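## Task

Scene 2, hotel H1, manifest: slot 1 C15, slot 2 C51, slot 3 C16, slot 4 empty. Same end conditions: each manifest plate with a label, including any on L1, fully home in its own slot with the ID label at the front. Unlabelled or off-manifest plates sitting flat inside the locators of a free quarantine nest QR1 or QR2. A slot stays empty when no plate bears its listed ID. Plates that started correctly stored or in quarantine not disturbed. Finally open the hand and retreat clear.

## Robot and tools

Robot: one 7-joint arm with a two-finger parallel gripper. Joint order (columns): waist, shoulder, upper arm roll, elbow, forearm roll, wrist pitch, wrist roll. Stated ranges in radians: waist -6.283..6.283, shoulder -2.059..2.094, upper arm roll -6.283..6.283, elbow -0.192..3.927, forearm roll -6.283..6.283, wrist pitch -1.693..3.142, wrist roll -6.283..6.283. True ends may differ by up to 0.010 rad.

Scene frame: origin on the table surface under the arm base, +z up, +x forward, +y to the left when facing +x. Units are metres. The base may sit tilted relative to the table, and the reported hand position can be off, especially far out.

Workspace: H1 is a 4-slot plate hotel, slot 1 lowest. A stored plate lies with a short end toward the front and counts as home once pushed back against the rear stop; you may slide plates along a shelf. Releasing a plate far short of home risks it tipping off. A blank front end means either the plate is reversed or it carries no label. RG is a regrip nest in front of H1; RG and recovery nest N6 may be used as intermediate spots. L1 is the landing nest. QR1 and QR2 are the quarantine nests, marked red; all nests have deck labels.

Gripper: fingers extend along the gripper +z axis and close along its y axis. Max pad gap is 84 mm, so grip plates, blocks or reservoirs across their width only, on the body above the flange. Never drive a pad down onto a base flange; it can jam and may not release on opening. end_effector_position is the point between closed pads, roughly 2 cm behind the tips; tips advance about 10 mm along +z as the hand closes.

Tool execute_actions, argument actions: a list with zero or one entry. Empty list: just report state. An entry with rows (1 to 15 rows) and optional steps (1 to 15, default 15) is a motion; each row is used for one control step of 1/30 s, and the final row repeats to fill the remaining steps. An entry with only steps (up to 300) is a wait, counted from the previous result. Each row is 8 numbers for the single arm: seven absolute joint target angles in radians, in the column order above, then the gripper opening on a -1 (closed) to +1 (fully open) scale. These are goal angles, not offsets. A call is rejected, with nothing sent, if any target exceeds its stated end by over 0.010 rad and lies further out than that joint's last reported angle. Targets beyond the real end are clipped to it, and a 'joint sent to its limit' line appears (possibly about an earlier move). Optional pictures (boolean) toggles camera images in the result.

Motion limits: joint targets ramp at most 3.14 rad/s with about 0.16 s to reach that speed, all joints synchronised. Per step the target stays within 0.623 rad of the measured angle, and targets are scaled back if they would move the hand more than 70 mm from where it is measured. The arm keeps heading to the last row sent between calls until it nearly stops or a step is HELD.

Result lines: end_effector_position (m) and end_effector_quat_wxyz, plus linear and angular velocities, in the scene frame. Joint positions and Joint velocities in column order (rad, rad/s), then the pad gap (m, m/s; 0.084 fully open). grip_measured is the measured opening on the command scale; to keep holding, command a value well below it (lower squeezes harder, up to about 24 N per pad). Echoing grip_measured still presses lightly on parts up to ~6 cm wide. 'joint command not followed' means the clearance check altered or blocked targets; mounting blocks and posts count as arm. HELD flags steps where your row was partly or fully not sent. MOTOR HOT appears at 65 °C; at 80 °C an OVER-TEMPERATURE FAULT brakes the arm until it cools. Holding loads heats motors.

Torque fault: if contact torque hits a joint's load limit (N m: waist 44.5, shoulder 44.5, upper arm roll 26.7, elbow 26.7, forearm roll 26.7, wrist pitch 17.8, wrist roll 17.8, held weight included), the arm halts, backs that joint off a little, pauses 10 s and drops the rest of the call.

Tool zoom_image: camera (cam_head_left, cam_head_right, cam_high, cam_low, cam_wrist; each 504x504) and region [x0, y0, x1, y1] in pixels from the top-left, at most 504 by 504, giving a closer look at that camera's latest image.

Tool finished_scene: scene (1 or 2) closes the current scene irreversibly and reports success; the next task arrives in its result.

Avoid: dropping plates, slamming or hard pushes, fast hard closes, letting anything leave the table, and brief tugs on held parts loosening the grip. Release and move clear before finishing.

Each tool is called after "Request:" in YAML: its name, and indented under it one key for each argument.

## Session

Request:
execute_actions:
  actions: []

Scene clock: 0.00 s of 13600.00 s.
end_effector_position=(+0.1274, +0.4437, +0.2709) grip_measured=+1.00 end_effector_quat_wxyz=(+0.158, +0.959, +0.236, +0.022) end_effector_velocity=(-0.000, +0.000, +0.000) end_effector_angular_velocity=(+0.001, +0.000, +0.001)
Joint positions: [ 1.009 -0.344  0.505  0.863 -0.426  1.244  1.452  0.084]
Joint velocities: [ 0.    -0.001  0.001 -0.     0.    -0.    -0.     0.   ]

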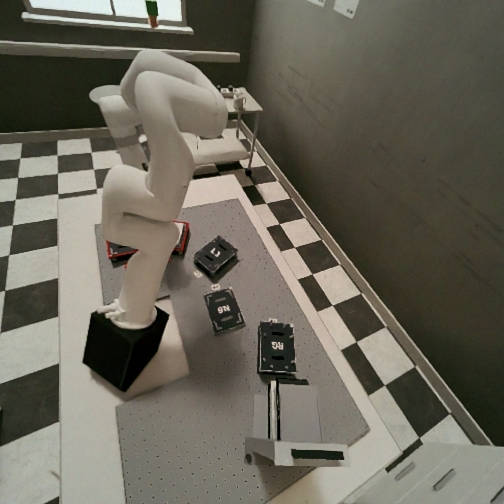

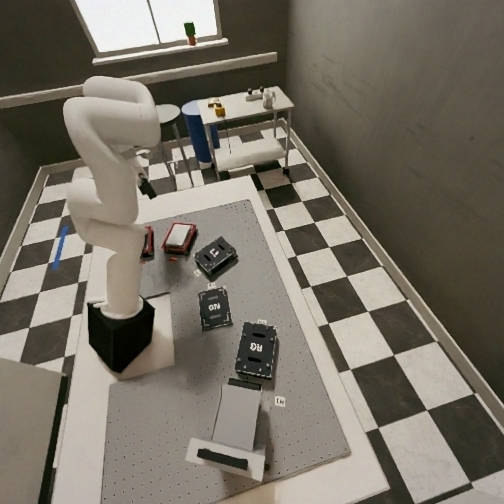

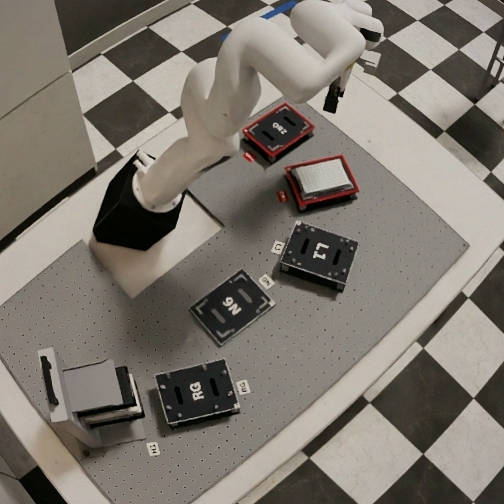

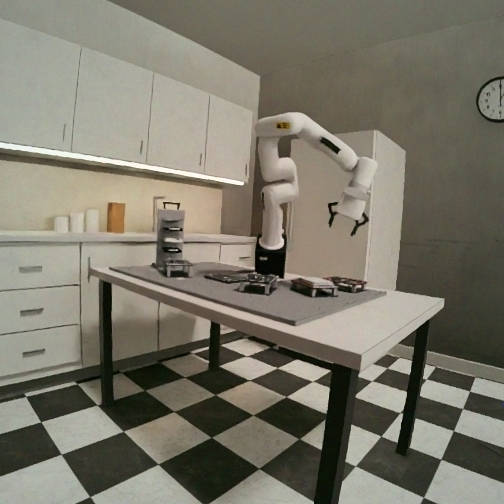

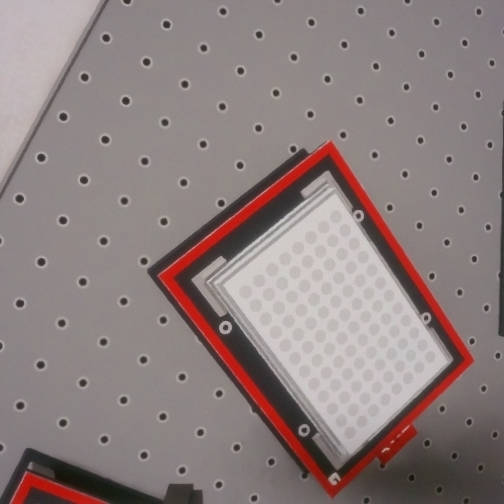

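Request:
zoom_image:
  camera: "cam_low"
  region: [135, 195, 215, 285]

Request:
zoom_image:
  camera: "cam_high"
  region: [20, 320, 270, 480]

Region (135, 195, 215, 285) of cam_low's 504x504 image, scaled by 5.600, with more detail than that image has.

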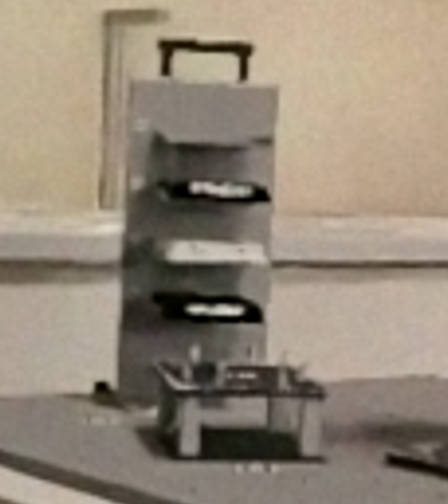

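Region (20, 320, 270, 480) of cam_high's 504x504 image, scaled by 2.016, with more detail than that image has; it fills the top 323 rows of this view, and the rest is white.

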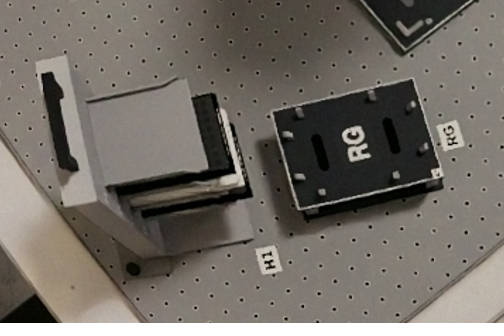

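Request:
execute_actions:
  actions:
    - {"rows":[[1.003,-0.344,0.502,0.864,-0.429,1.245,1.459,1],[0.991,-0.344,0.497,0.867,-0.434,1.246,1.473,1],[0.973,-0.343,0.490,0.871,-0.441,1.249,1.493,1],[0.949,-0.342,0.480,0.877,-0.452,1.252,1.521,1],[0.919,-0.339,0.467,0.883,-0.465,1.256,1.555,1],[0.890,-0.336,0.455,0.890,-0.477,1.259,1.589,1],[0.860,-0.331,0.442,0.897,-0.490,1.263,1.624,1],[0.830,-0.325,0.429,0.904,-0.503,1.267,1.658,1],[0.800,-0.318,0.417,0.910,-0.516,1.271,1.693,1],[0.770,-0.311,0.404,0.917,-0.529,1.275,1.727,1],[0.740,-0.302,0.391,0.924,-0.542,1.279,1.761,1],[0.710,-0.292,0.379,0.931,-0.555,1.283,1.796,1],[0.681,-0.281,0.366,0.937,-0.567,1.286,1.830,1],[0.651,-0.269,0.354,0.944,-0.580,1.290,1.864,1],[0.621,-0.256,0.341,0.951,-0.593,1.294,1.899,1]],"steps":15}
  pictures: false

Request:
execute_actions:
  actions:
    - {"rows":[[0.591,-0.242,0.328,0.958,-0.606,1.298,1.933,1],[0.561,-0.227,0.316,0.964,-0.619,1.302,1.967,1],[0.531,-0.211,0.303,0.971,-0.632,1.306,2.002,1],[0.501,-0.193,0.290,0.978,-0.644,1.309,2.036,1],[0.472,-0.175,0.278,0.985,-0.657,1.313,2.071,1],[0.442,-0.156,0.265,0.992,-0.670,1.317,2.105,1],[0.412,-0.136,0.253,0.998,-0.683,1.321,2.139,1],[0.382,-0.114,0.240,1.005,-0.696,1.325,2.174,1],[0.352,-0.092,0.227,1.012,-0.709,1.329,2.208,1],[0.322,-0.068,0.215,1.019,-0.722,1.333,2.242,1],[0.292,-0.044,0.202,1.025,-0.734,1.336,2.277,1],[0.263,-0.018,0.189,1.032,-0.747,1.340,2.311,1],[0.233,0.008,0.177,1.039,-0.760,1.344,2.345,1],[0.203,0.036,0.164,1.046,-0.773,1.348,2.380,1],[0.173,0.065,0.152,1.052,-0.786,1.352,2.414,1]],"steps":15}
  pictures: false

Request:
execute_actions:
  actions:
    - {"rows":[[0.143,0.094,0.139,1.059,-0.799,1.356,2.449,1],[0.113,0.125,0.126,1.066,-0.812,1.360,2.483,1],[0.083,0.157,0.114,1.073,-0.824,1.363,2.517,1],[0.054,0.190,0.101,1.079,-0.837,1.367,2.552,1],[0.024,0.223,0.088,1.086,-0.850,1.371,2.586,1],[-0.006,0.258,0.076,1.093,-0.863,1.375,2.620,1],[-0.036,0.294,0.063,1.100,-0.876,1.379,2.655,1],[-0.066,0.331,0.051,1.107,-0.889,1.383,2.689,1],[-0.096,0.369,0.038,1.113,-0.901,1.386,2.723,1],[-0.126,0.408,0.025,1.120,-0.914,1.390,2.758,1],[-0.149,0.440,0.015,1.125,-0.925,1.393,2.785,1],[-0.167,0.465,0.008,1.130,-0.932,1.396,2.806,1],[-0.179,0.481,0.003,1.132,-0.937,1.397,2.820,1],[-0.1853,0.4897,0,1.1336,-0.940,1.398,2.8265,1]],"steps":15}
  pictures: false

Request:
execute_actions:
  actions:
    - {"steps":30}

Scene clock: 69.83 s of 13600.00 s.
end_effector_position=(+0.2653, +0.4152, +0.2358) grip_measured=+1.00 end_effector_quat_wxyz=(+0.226, +0.970, -0.021, +0.091) end_effector_velocity=(+0.378, -0.164, -0.109) end_effector_angular_velocity=(-0.342, -0.730, -1.350)
Joint positions: [ 0.773 -0.307  0.404  0.917 -0.527  1.274  1.722  0.084]
Joint velocities: [-0.685  0.209 -0.283  0.155 -0.294  0.086  0.789  0.   ]
Steps of this call (steps 1 to 90: nothing new was sent; then 66.33 s passed at rest; steps 91 to 105: all 15 steps of this action). Readings (joint positions):
91: [1.008 -0.344 0.505 0.863 -0.426 1.244 1.452]
92: [1.007 -0.344 0.505 0.863 -0.427 1.244 1.454]
94: [0.998 -0.344 0.502 0.865 -0.431 1.245 1.466]
98: [0.936 -0.340 0.476 0.880 -0.458 1.253 1.538]
105: the state above

Scene clock: 70.33 s of 13600.00 s.
end_effector_position=(+0.4201, +0.2828, +0.1817) grip_measured=+1.00 end_effector_quat_wxyz=(+0.346, +0.856, -0.333, +0.190) end_effector_velocity=(+0.224, -0.348, -0.103) end_effector_angular_velocity=(-0.600, -0.629, -1.062)
Joint positions: [ 0.445 -0.139  0.267  0.991 -0.668  1.317  2.1    0.084]
Joint velocities: [-0.621  0.45  -0.262  0.141 -0.267  0.08   0.713  0.   ]
Steps of this call (steps 1 to 15: all 15 steps of this action). Readings (joint positions):
1: [0.750 -0.299 0.395 0.922 -0.537 1.277 1.749]
2: [0.728 -0.292 0.385 0.927 -0.547 1.280 1.775]
4: [0.683 -0.274 0.366 0.937 -0.566 1.286 1.827]
8: [0.594 -0.232 0.329 0.957 -0.604 1.297 1.929]
15: the state above

Scene clock: 70.83 s of 13600.00 s.
end_effector_position=(+0.4805, +0.0843, +0.1384) grip_measured=+1.00 end_effector_quat_wxyz=(+0.475, +0.654, -0.522, +0.274) end_effector_velocity=(+0.017, -0.425, -0.060) end_effector_angular_velocity=(-0.770, -0.418, -0.785)
Joint positions: [ 0.152  0.13   0.143  1.057 -0.795  1.355  2.438  0.084]
Joint velocities: [-0.557  0.597 -0.234  0.125 -0.24   0.072  0.64   0.   ]
Steps of this call (steps 1 to 15: all 15 steps of this action). Readings (joint positions):
1: [0.425 -0.124 0.258 0.995 -0.677 1.319 2.124]
2: [0.404 -0.108 0.249 1.000 -0.686 1.322 2.148]
4: [0.364 -0.075 0.232 1.009 -0.704 1.327 2.194]
8: [0.285 -0.005 0.199 1.027 -0.738 1.337 2.286]
15: the state above

Scene clock: 71.83 s of 13600.00 s.
end_effector_position=(+0.4293, -0.1706, +0.1403) grip_measured=+1.00 end_effector_quat_wxyz=(+0.603, +0.368, -0.604, +0.368) end_effector_velocity=(-0.004, -0.006, +0.003) end_effector_angular_velocity=(-0.012, +0.001, -0.011)
Joint positions: [-0.184  0.489  0.001  1.134 -0.94   1.398  2.826  0.084]
Joint velocities: [-0.007  0.005 -0.007 -0.001 -0.001  0.001  0.002 -0.   ]
Steps of this call (steps 1 to 30: the robot went on to your last target). Readings (joint positions):
1: [0.133 0.150 0.135 1.061 -0.803 1.357 2.460]
2: [0.115 0.170 0.127 1.065 -0.811 1.359 2.481]
4: [0.078 0.209 0.111 1.074 -0.827 1.364 2.524]
8: [0.004 0.288 0.080 1.091 -0.858 1.374 2.608]
30: the state above

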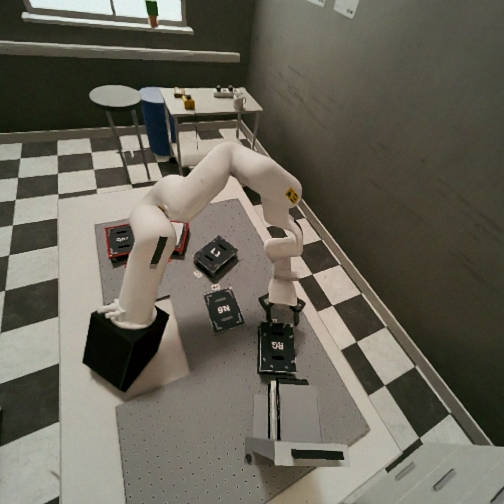

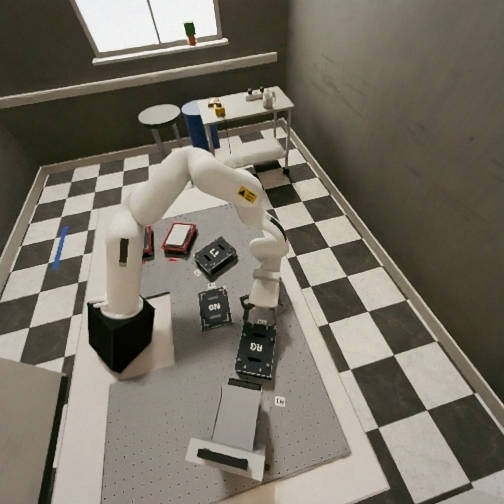

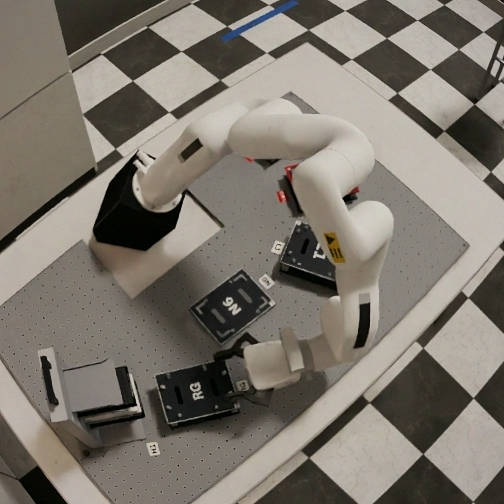

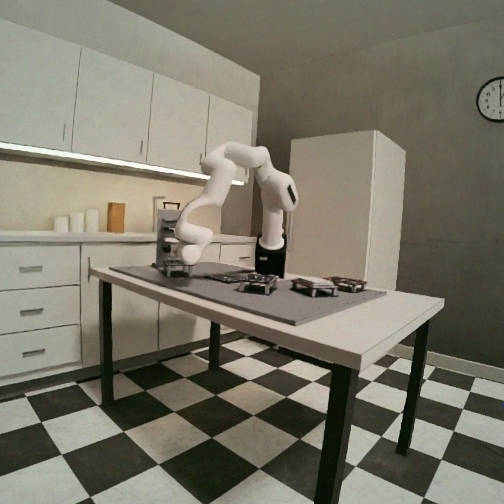

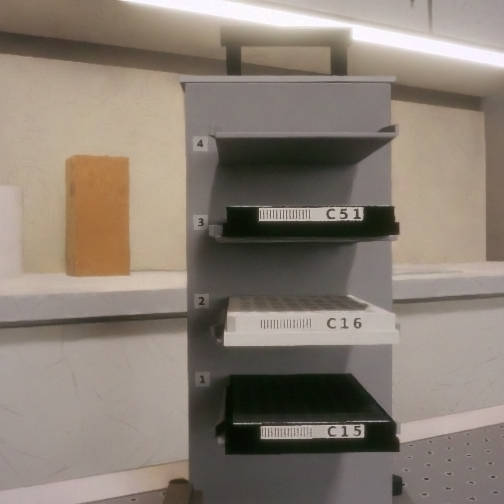

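Request:
execute_actions:
  actions: []

Request:
zoom_image:
  camera: "cam_wrist"
  region: [170, 60, 422, 270]

Request:
zoom_image:
  camera: "cam_wrist"
  region: [170, 270, 422, 480]

Scene clock: 77.13 s of 13600.00 s.
end_effector_position=(+0.4288, -0.1713, +0.1405) grip_measured=+1.00 end_effector_quat_wxyz=(+0.604, +0.368, -0.604, +0.368) end_effector_velocity=(+0.000, +0.000, -0.000) end_effector_angular_velocity=(+0.000, -0.001, +0.001)
Joint positions: [-0.185  0.49  -0.     1.134 -0.94   1.398  2.826  0.084]
Joint velocities: [ 0.    -0.     0.001  0.    -0.     0.     0.    -0.   ]
Steps of this call (steps 1 to 15: the robot went on to your last target; steps 16 to 90: nothing new was sent; then 2.30 s passed at rest). Readings (joint positions):
1: [-0.185 0.489 0.001 1.134 -0.940 1.398 2.826]
2: [-0.185 0.489 0.000 1.134 -0.940 1.398 2.826]
4: [-0.185 0.489 0.000 1.134 -0.940 1.398 2.826]
8: [-0.185 0.490 0.000 1.134 -0.940 1.398 2.826]
90: the state above
The arm was judged still, so your last target was given up. Only a new action makes it travel on or press farther. Fingers that are still opening or closing keep moving.

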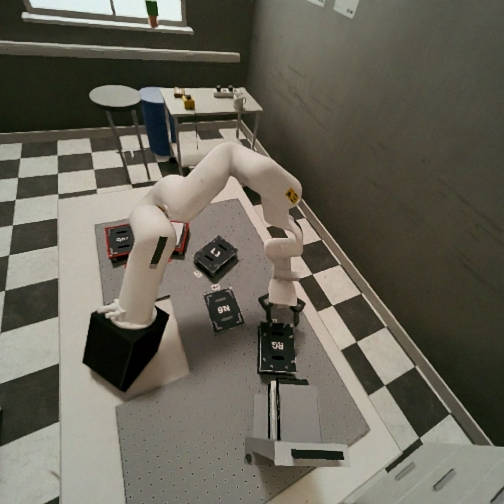

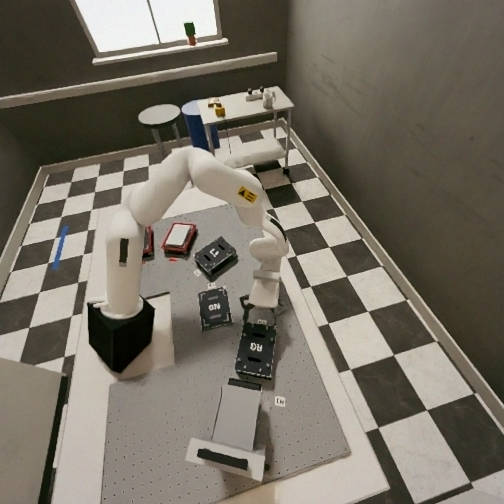

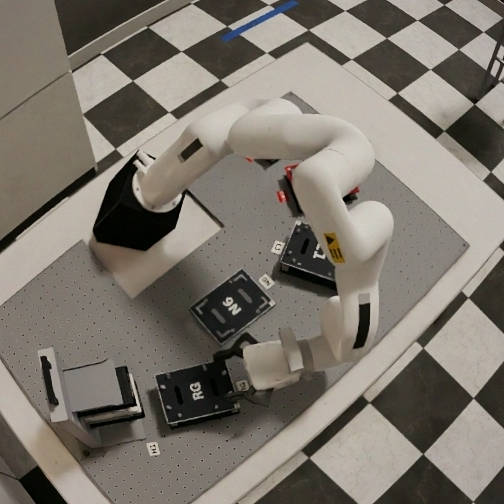

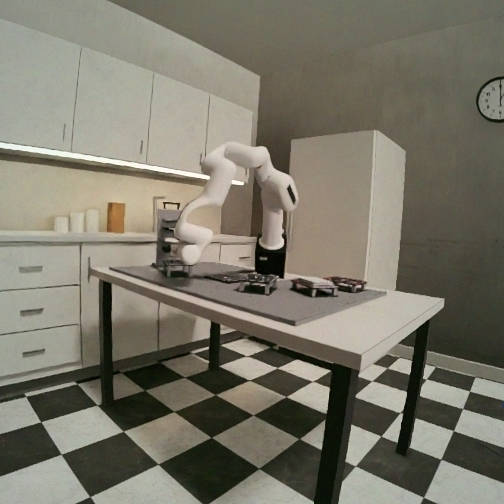

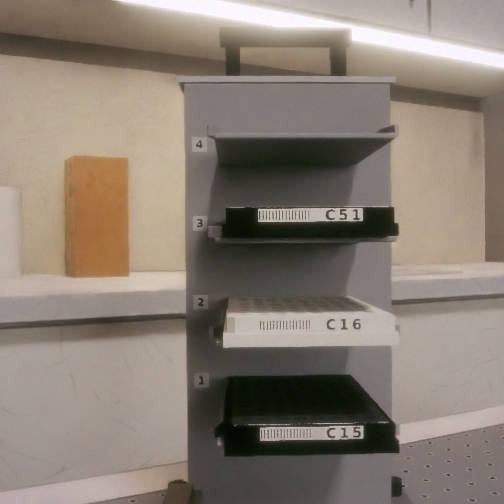

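Region (170, 60, 422, 270) of cam_wrist's 504x504 image, scaled by 2.000, with more detail than that image has.

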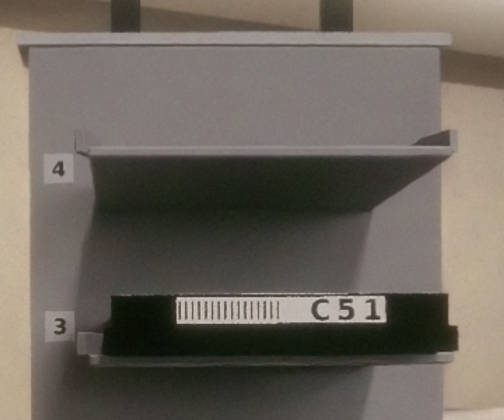

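Region (170, 270, 422, 480) of cam_wrist's 504x504 image, scaled by 2.000, with more detail than that image has.

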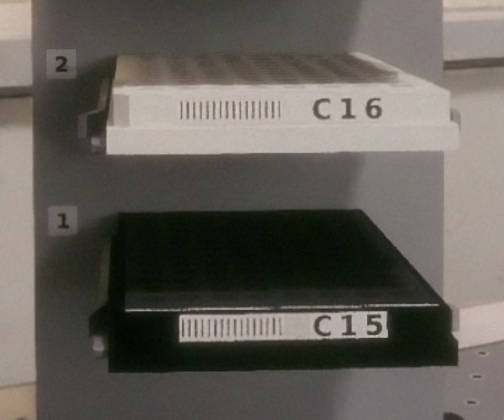

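Request:
execute_actions:
  actions:
    - {"rows":[[-0.1913,0.4849,0,1.1277,-0.9453,1.3943,2.8259,1],[-0.2032,0.4752,0,1.1160,-0.9560,1.3868,2.8247,1],[-0.2211,0.4608,0,1.0985,-0.9720,1.3756,2.8229,1],[-0.2449,0.4415,0,1.0750,-0.9934,1.3606,2.8206,1],[-0.2703,0.4210,0,1.0501,-1.0161,1.3447,2.8181,1],[-0.2956,0.4005,0,1.0252,-1.0388,1.3288,2.8155,1],[-0.3210,0.3800,0,1.0003,-1.0615,1.3129,2.8130,1],[-0.3463,0.3595,0,0.9754,-1.0842,1.2970,2.8105,1],[-0.3717,0.3390,0,0.9505,-1.1069,1.2811,2.8080,1],[-0.3970,0.3185,0,0.9256,-1.1296,1.2652,2.8055,1],[-0.4224,0.2980,0,0.9007,-1.1523,1.2493,2.8030,1],[-0.4447,0.2799,0,0.8788,-1.1723,1.2353,2.8007,1],[-0.4626,0.2655,0,0.8612,-1.1883,1.2241,2.7990,1],[-0.4760,0.2546,0,0.8480,-1.2003,1.2157,2.7976,1],[-0.4835,0.2486,0,0.8407,-1.2070,1.2110,2.7969,1]],"steps":15}
  pictures: false

Request:
execute_actions:
  actions:
    - {"steps":25}

Scene clock: 151.30 s of 13600.00 s.
end_effector_position=(+0.3930, -0.2524, +0.2179) grip_measured=+1.00 end_effector_quat_wxyz=(+0.599, +0.372, -0.600, +0.378) end_effector_velocity=(-0.143, -0.175, +0.197) end_effector_angular_velocity=(+0.005, +0.026, +0.046)
Joint positions: [-0.421  0.3   -0.003  0.904 -1.149  1.252  2.803  0.084]
Joint velocities: [-0.63  -0.509 -0.007 -0.618 -0.556 -0.385 -0.061 -0.   ]
Steps of this call (steps 1 to 90: nothing new was sent; then 70.67 s passed at rest; steps 91 to 105: all 15 steps of this action). Readings (joint positions):
91: [-0.185 0.490 0.000 1.133 -0.940 1.398 2.826]
92: [-0.187 0.489 0.000 1.132 -0.941 1.397 2.826]
94: [-0.196 0.481 0.002 1.122 -0.951 1.390 2.825]
98: [-0.257 0.432 0.001 1.063 -1.005 1.352 2.819]
105: the state above

Scene clock: 152.13 s of 13600.00 s.
end_effector_position=(+0.3787, -0.2675, +0.2355) grip_measured=+1.00 end_effector_quat_wxyz=(+0.597, +0.378, -0.598, +0.378) end_effector_velocity=(-0.000, -0.000, +0.000) end_effector_angular_velocity=(+0.000, -0.001, -0.001)
Joint positions: [-0.483  0.249  0.     0.841 -1.207  1.211  2.797  0.084]
Joint velocities: [-0.001 -0.     0.     0.     0.001 -0.001 -0.     0.   ]
Steps of this call (steps 1 to 25: the robot went on to your last target). Readings (joint positions):
1: [-0.440 0.284 -0.003 0.885 -1.167 1.240 2.801]
2: [-0.456 0.272 -0.003 0.870 -1.180 1.231 2.800]
4: [-0.473 0.258 -0.003 0.853 -1.195 1.220 2.798]
8: [-0.480 0.251 0.002 0.843 -1.205 1.212 2.797]
25: the state above

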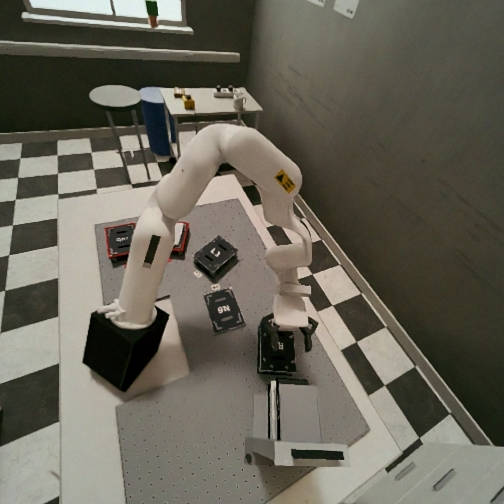

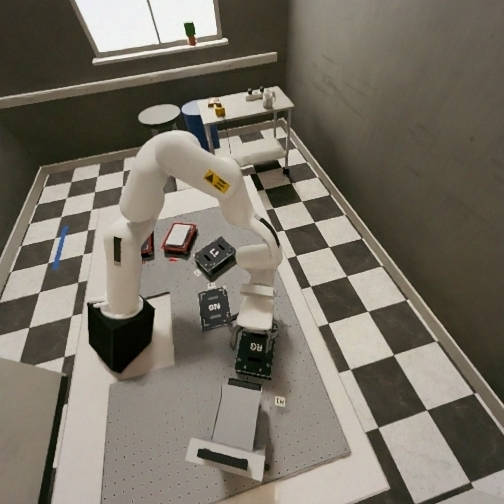

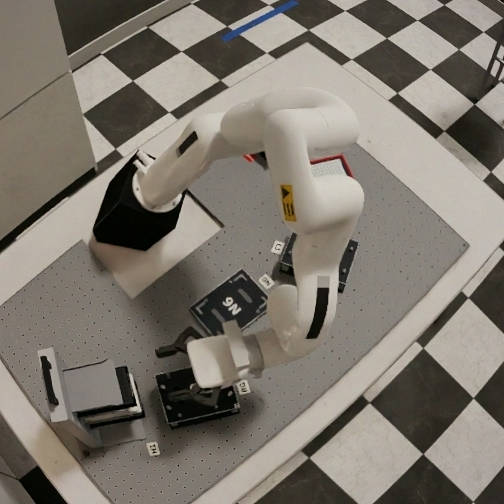

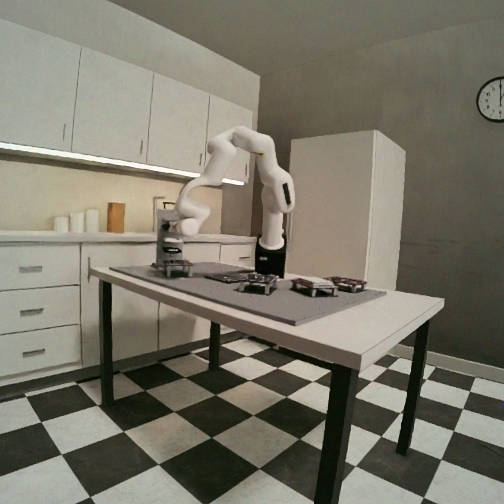

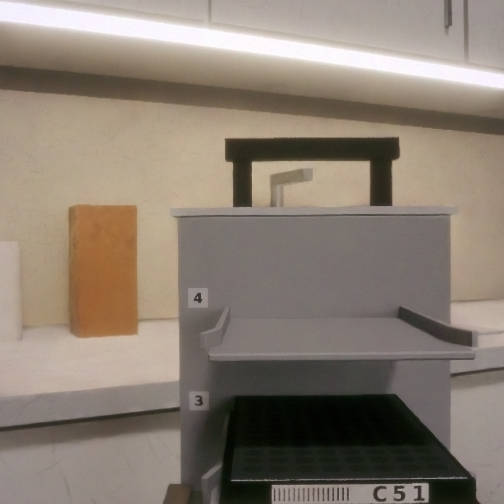

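Request:
zoom_image:
  camera: "cam_wrist"
  region: [150, 280, 330, 504]

Request:
zoom_image:
  camera: "cam_wrist"
  region: [324, 280, 504, 504]

Region (150, 280, 330, 504) of cam_wrist's 504x504 image, scaled by 2.250, with more detail than that image has; it fills the left 405 columns of this view, and the rest is white.

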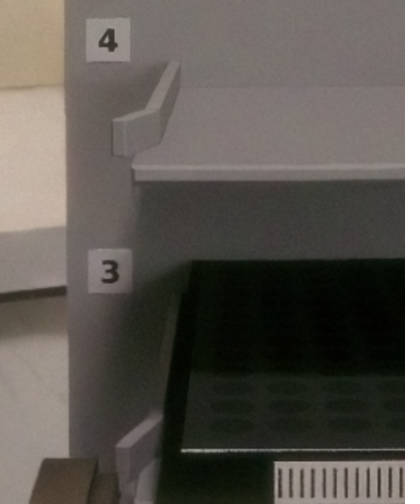

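Region (324, 280, 504, 504) of cam_wrist's 504x504 image, scaled by 2.250, with more detail than that image has; it fills the left 405 columns of this view, and the rest is white.

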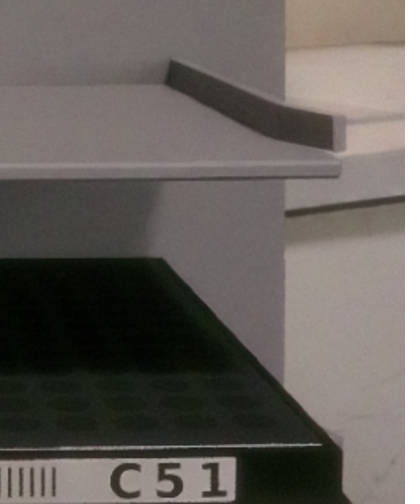

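Request:
execute_actions:
  actions:
    - {"rows":[[-0.4875,0.2500,0,0.8405,-1.2105,1.2083,2.7995,1],[-0.4959,0.2529,0,0.8401,-1.2178,1.2026,2.8045,1],[-0.5124,0.2602,0,0.8388,-1.2335,1.1911,2.8118,1],[-0.5334,0.2701,0,0.8379,-1.2538,1.1768,2.8193,1],[-0.5546,0.2806,0,0.8378,-1.2744,1.1628,2.8264,1],[-0.5758,0.2916,0,0.8386,-1.2953,1.1492,2.8336,1],[-0.5967,0.3031,0,0.8402,-1.3162,1.1362,2.8408,1],[-0.6154,0.3138,0,0.8424,-1.3350,1.1249,2.8473,1],[-0.6294,0.3221,0,0.8445,-1.3493,1.1166,2.8523,1],[-0.6387,0.3278,0,0.8461,-1.3588,1.1112,2.8556,1],[-0.6435,0.3307,0,0.8470,-1.3637,1.1085,2.8573,1]],"steps":15}
  pictures: false

Request:
execute_actions:
  actions:
    - {"steps":20}

Request:
zoom_image:
  camera: "cam_wrist"
  region: [130, 280, 330, 504]

Request:
zoom_image:
  camera: "cam_wrist"
  region: [304, 280, 504, 504]

Scene clock: 265.90 s of 13600.00 s.
end_effector_position=(+0.3496, -0.3265, +0.2371) grip_measured=+1.00 end_effector_quat_wxyz=(+0.598, +0.373, -0.600, +0.379) end_effector_velocity=(-0.004, -0.032, -0.010) end_effector_angular_velocity=(+0.029, -0.009, +0.040)
Joint positions: [-0.636  0.327 -0.003  0.845 -1.354  1.115  2.854  0.084]
Joint velocities: [-0.103  0.058  0.027  0.022 -0.118 -0.079  0.042  0.   ]
Steps of this call (steps 1 to 15: the robot went on to your last target; steps 16 to 90: nothing new was sent; then 110.27 s passed at rest; steps 91 to 105: all 15 steps of this action). Readings (joint positions):
91: [-0.484 0.249 0.000 0.841 -1.207 1.211 2.797]
92: [-0.484 0.249 0.000 0.841 -1.208 1.210 2.798]
94: [-0.492 0.252 0.001 0.841 -1.215 1.204 2.802]
98: [-0.544 0.276 0.001 0.839 -1.265 1.170 2.822]
105: the state above

Scene clock: 266.57 s of 13600.00 s.
end_effector_position=(+0.3500, -0.3286, +0.2360) grip_measured=+1.00 end_effector_quat_wxyz=(+0.596, +0.376, -0.600, +0.380) end_effector_velocity=(+0.000, -0.000, +0.000) end_effector_angular_velocity=(-0.000, -0.000, +0.001)
Joint positions: [-0.643  0.331  0.     0.847 -1.364  1.108  2.857  0.084]
Joint velocities: [-0.001 -0.     0.     0.    -0.001  0.     0.     0.   ]
Steps of this call (steps 1 to 15: the robot went on to your last target; steps 16 to 20: nothing new was sent). Readings (joint positions):
1: [-0.639 0.328 -0.002 0.846 -1.358 1.113 2.855]
2: [-0.640 0.329 -0.000 0.846 -1.360 1.111 2.856]
4: [-0.641 0.330 0.001 0.847 -1.362 1.109 2.857]
8: [-0.643 0.330 0.001 0.847 -1.363 1.109 2.857]
20: the state above
The arm was judged still, so your last target was given up. Only a new action makes it travel on or press farther. Fingers that are still opening or closing keep moving.

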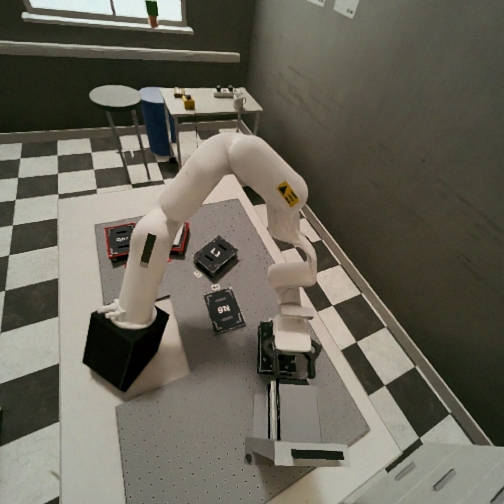

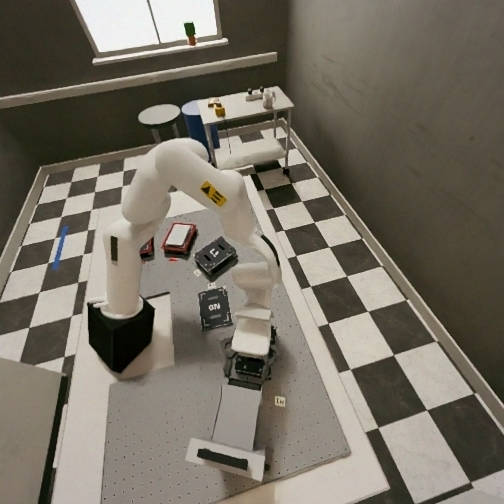

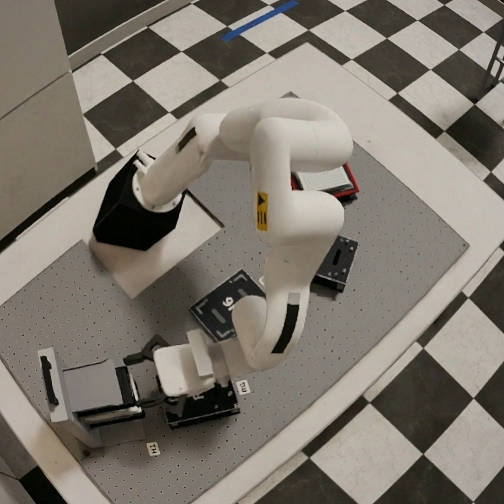

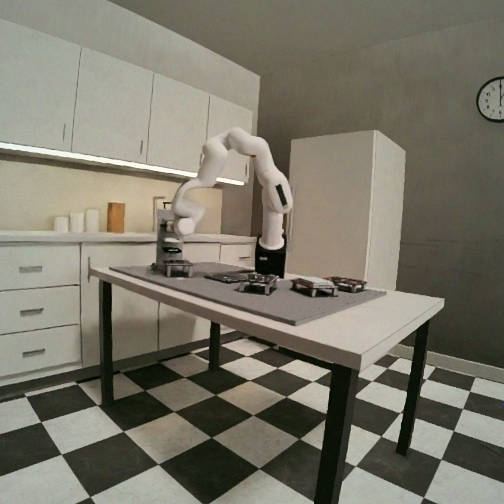

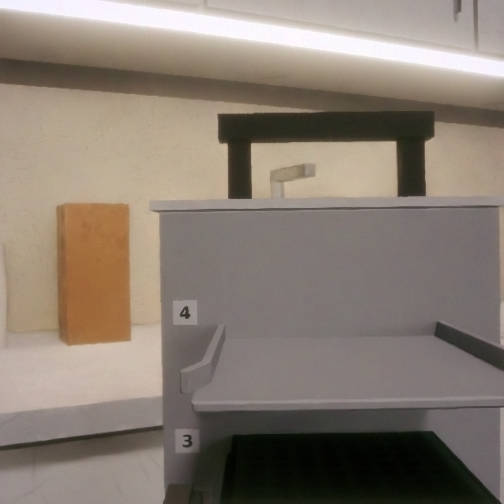

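Region (130, 280, 330, 504) of cam_wrist's 504x504 image, scaled by 2.250, with more detail than that image has; it fills the left 450 columns of this view, and the rest is white.

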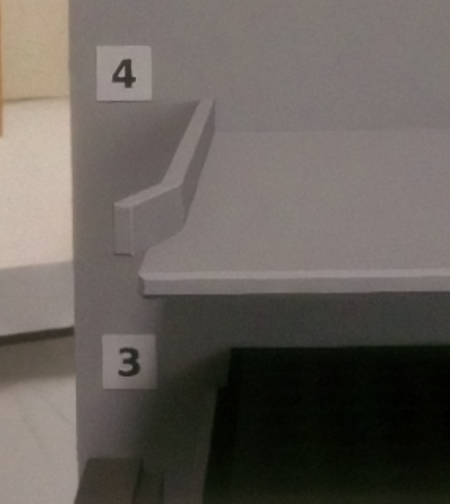

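Region (304, 280, 504, 504) of cam_wrist's 504x504 image, scaled by 2.250, with more detail than that image has; it fills the left 450 columns of this view, and the rest is white.

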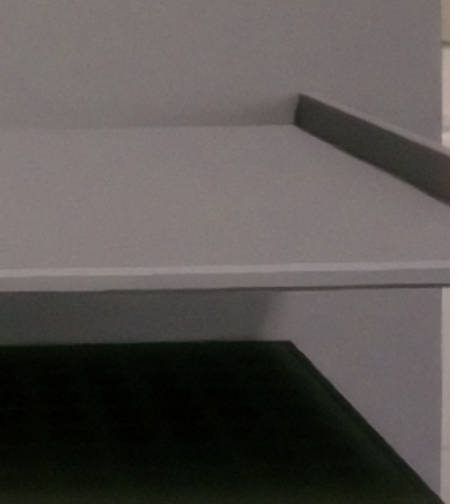

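Request:
execute_actions:
  actions:
    - {"rows":[[-0.6433,0.3327,0,0.8500,-1.3589,1.1100,2.8545,1],[-0.6430,0.3348,0,0.8531,-1.3541,1.1114,2.8516,1],[-0.6450,0.3361,0,0.8535,-1.3562,1.1103,2.8523,1],[-0.6492,0.3388,0,0.8544,-1.3605,1.1079,2.8538,1],[-0.6554,0.3427,0,0.8557,-1.3669,1.1044,2.8560,1],[-0.6615,0.3466,0,0.8570,-1.3733,1.1010,2.8581,1],[-0.6677,0.3506,0,0.8584,-1.3797,1.0975,2.8603,1],[-0.6739,0.3546,0,0.8598,-1.3861,1.0941,2.8625,1],[-0.6801,0.3587,0,0.8613,-1.3925,1.0907,2.8647,1],[-0.6863,0.3628,0,0.8630,-1.3990,1.0874,2.8669,1],[-0.6924,0.3670,0,0.8647,-1.4055,1.0841,2.8692,1],[-0.6986,0.3712,0,0.8665,-1.4120,1.0808,2.8714,1],[-0.7048,0.3755,0,0.8684,-1.4185,1.0776,2.8736,1],[-0.7110,0.3798,0,0.8703,-1.4251,1.0744,2.8759,1],[-0.7150,0.3827,0,0.8716,-1.4294,1.0723,2.8774,1]],"steps":15}
  pictures: false

Request:
execute_actions:
  actions:
    - {"rows":[[-0.7171,0.3842,0,0.8723,-1.4316,1.0712,2.8781,1]],"steps":14}

Request:
zoom_image:
  camera: "cam_wrist"
  region: [130, 280, 330, 504]

Request:
zoom_image:
  camera: "cam_wrist"
  region: [304, 280, 504, 504]

Scene clock: 311.67 s of 13600.00 s.
end_effector_position=(+0.3399, -0.3495, +0.2357) grip_measured=+1.00 end_effector_quat_wxyz=(+0.598, +0.373, -0.601, +0.378) end_effector_velocity=(-0.033, -0.070, -0.001) end_effector_angular_velocity=(+0.000, +0.001, +0.001)
Joint positions: [-0.696  0.369 -0.     0.866 -1.409  1.083  2.87   0.084]
Joint velocities: [-0.178  0.123  0.001  0.052 -0.186 -0.094  0.063 -0.   ]
Steps of this call (steps 1 to 90: nothing new was sent; then 41.60 s passed at rest; steps 91 to 105: all 15 steps of this action). Readings (joint positions):
91: [-0.643 0.331 0.000 0.847 -1.364 1.109 2.857]
92: [-0.643 0.331 -0.000 0.848 -1.362 1.109 2.857]
94: [-0.644 0.333 0.000 0.850 -1.359 1.110 2.855]
98: [-0.655 0.342 0.001 0.855 -1.368 1.104 2.857]
105: the state above

Scene clock: 312.13 s of 13600.00 s.
end_effector_position=(+0.3362, -0.3578, +0.2355) grip_measured=+1.00 end_effector_quat_wxyz=(+0.597, +0.373, -0.601, +0.378) end_effector_velocity=(-0.001, -0.001, +0.000) end_effector_angular_velocity=(-0.001, -0.001, -0.001)
Joint positions: [-0.717  0.384  0.     0.872 -1.431  1.071  2.878  0.084]
Joint velocities: [-0.002  0.001 -0.001  0.    -0.001 -0.001  0.001  0.   ]
Steps of this call (steps 1 to 14: all 14 steps of this action). Readings (joint positions):
1: [-0.701 0.373 -0.000 0.867 -1.415 1.080 2.872]
2: [-0.706 0.377 -0.001 0.869 -1.420 1.077 2.874]
4: [-0.713 0.381 -0.001 0.871 -1.426 1.074 2.876]
8: [-0.716 0.384 0.000 0.872 -1.431 1.072 2.878]
14: the state above

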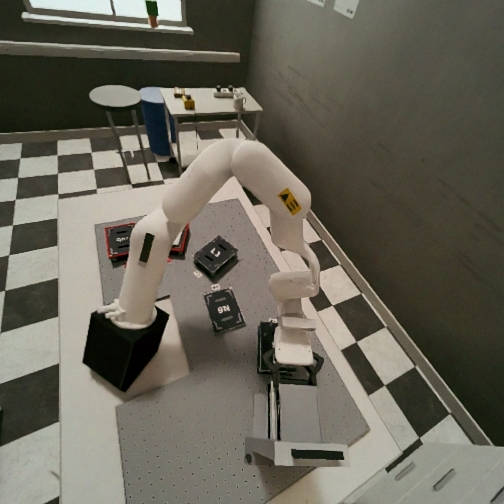

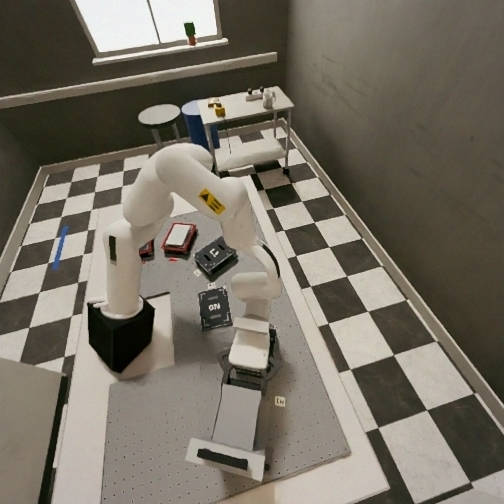

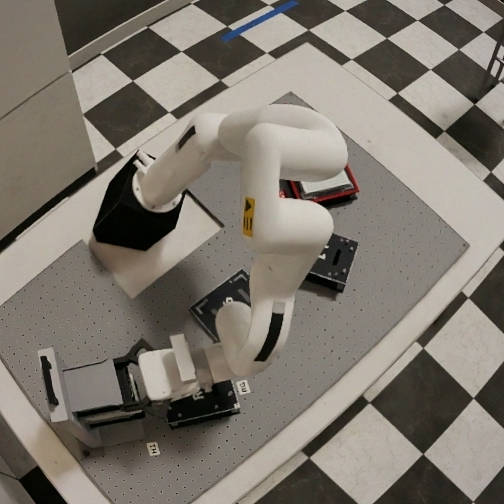

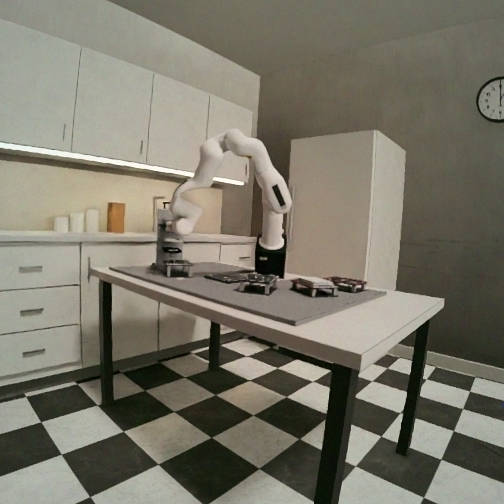

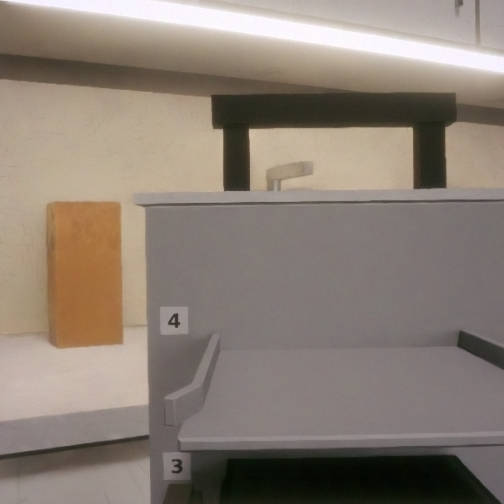

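Region (130, 280, 330, 504) of cam_wrist's 504x504 image, scaled by 2.250, with more detail than that image has; it fills the left 450 columns of this view, and the rest is white.

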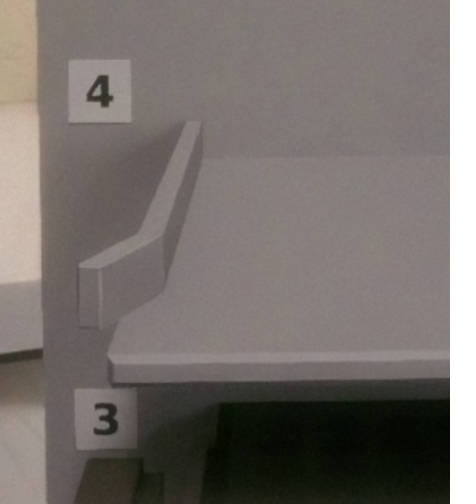

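Region (304, 280, 504, 504) of cam_wrist's 504x504 image, scaled by 2.250, with more detail than that image has; it fills the left 450 columns of this view, and the rest is white.

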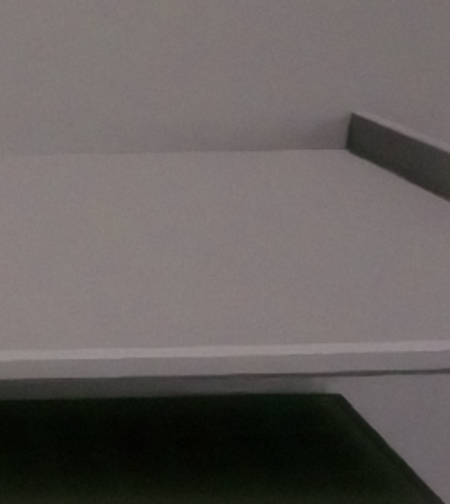

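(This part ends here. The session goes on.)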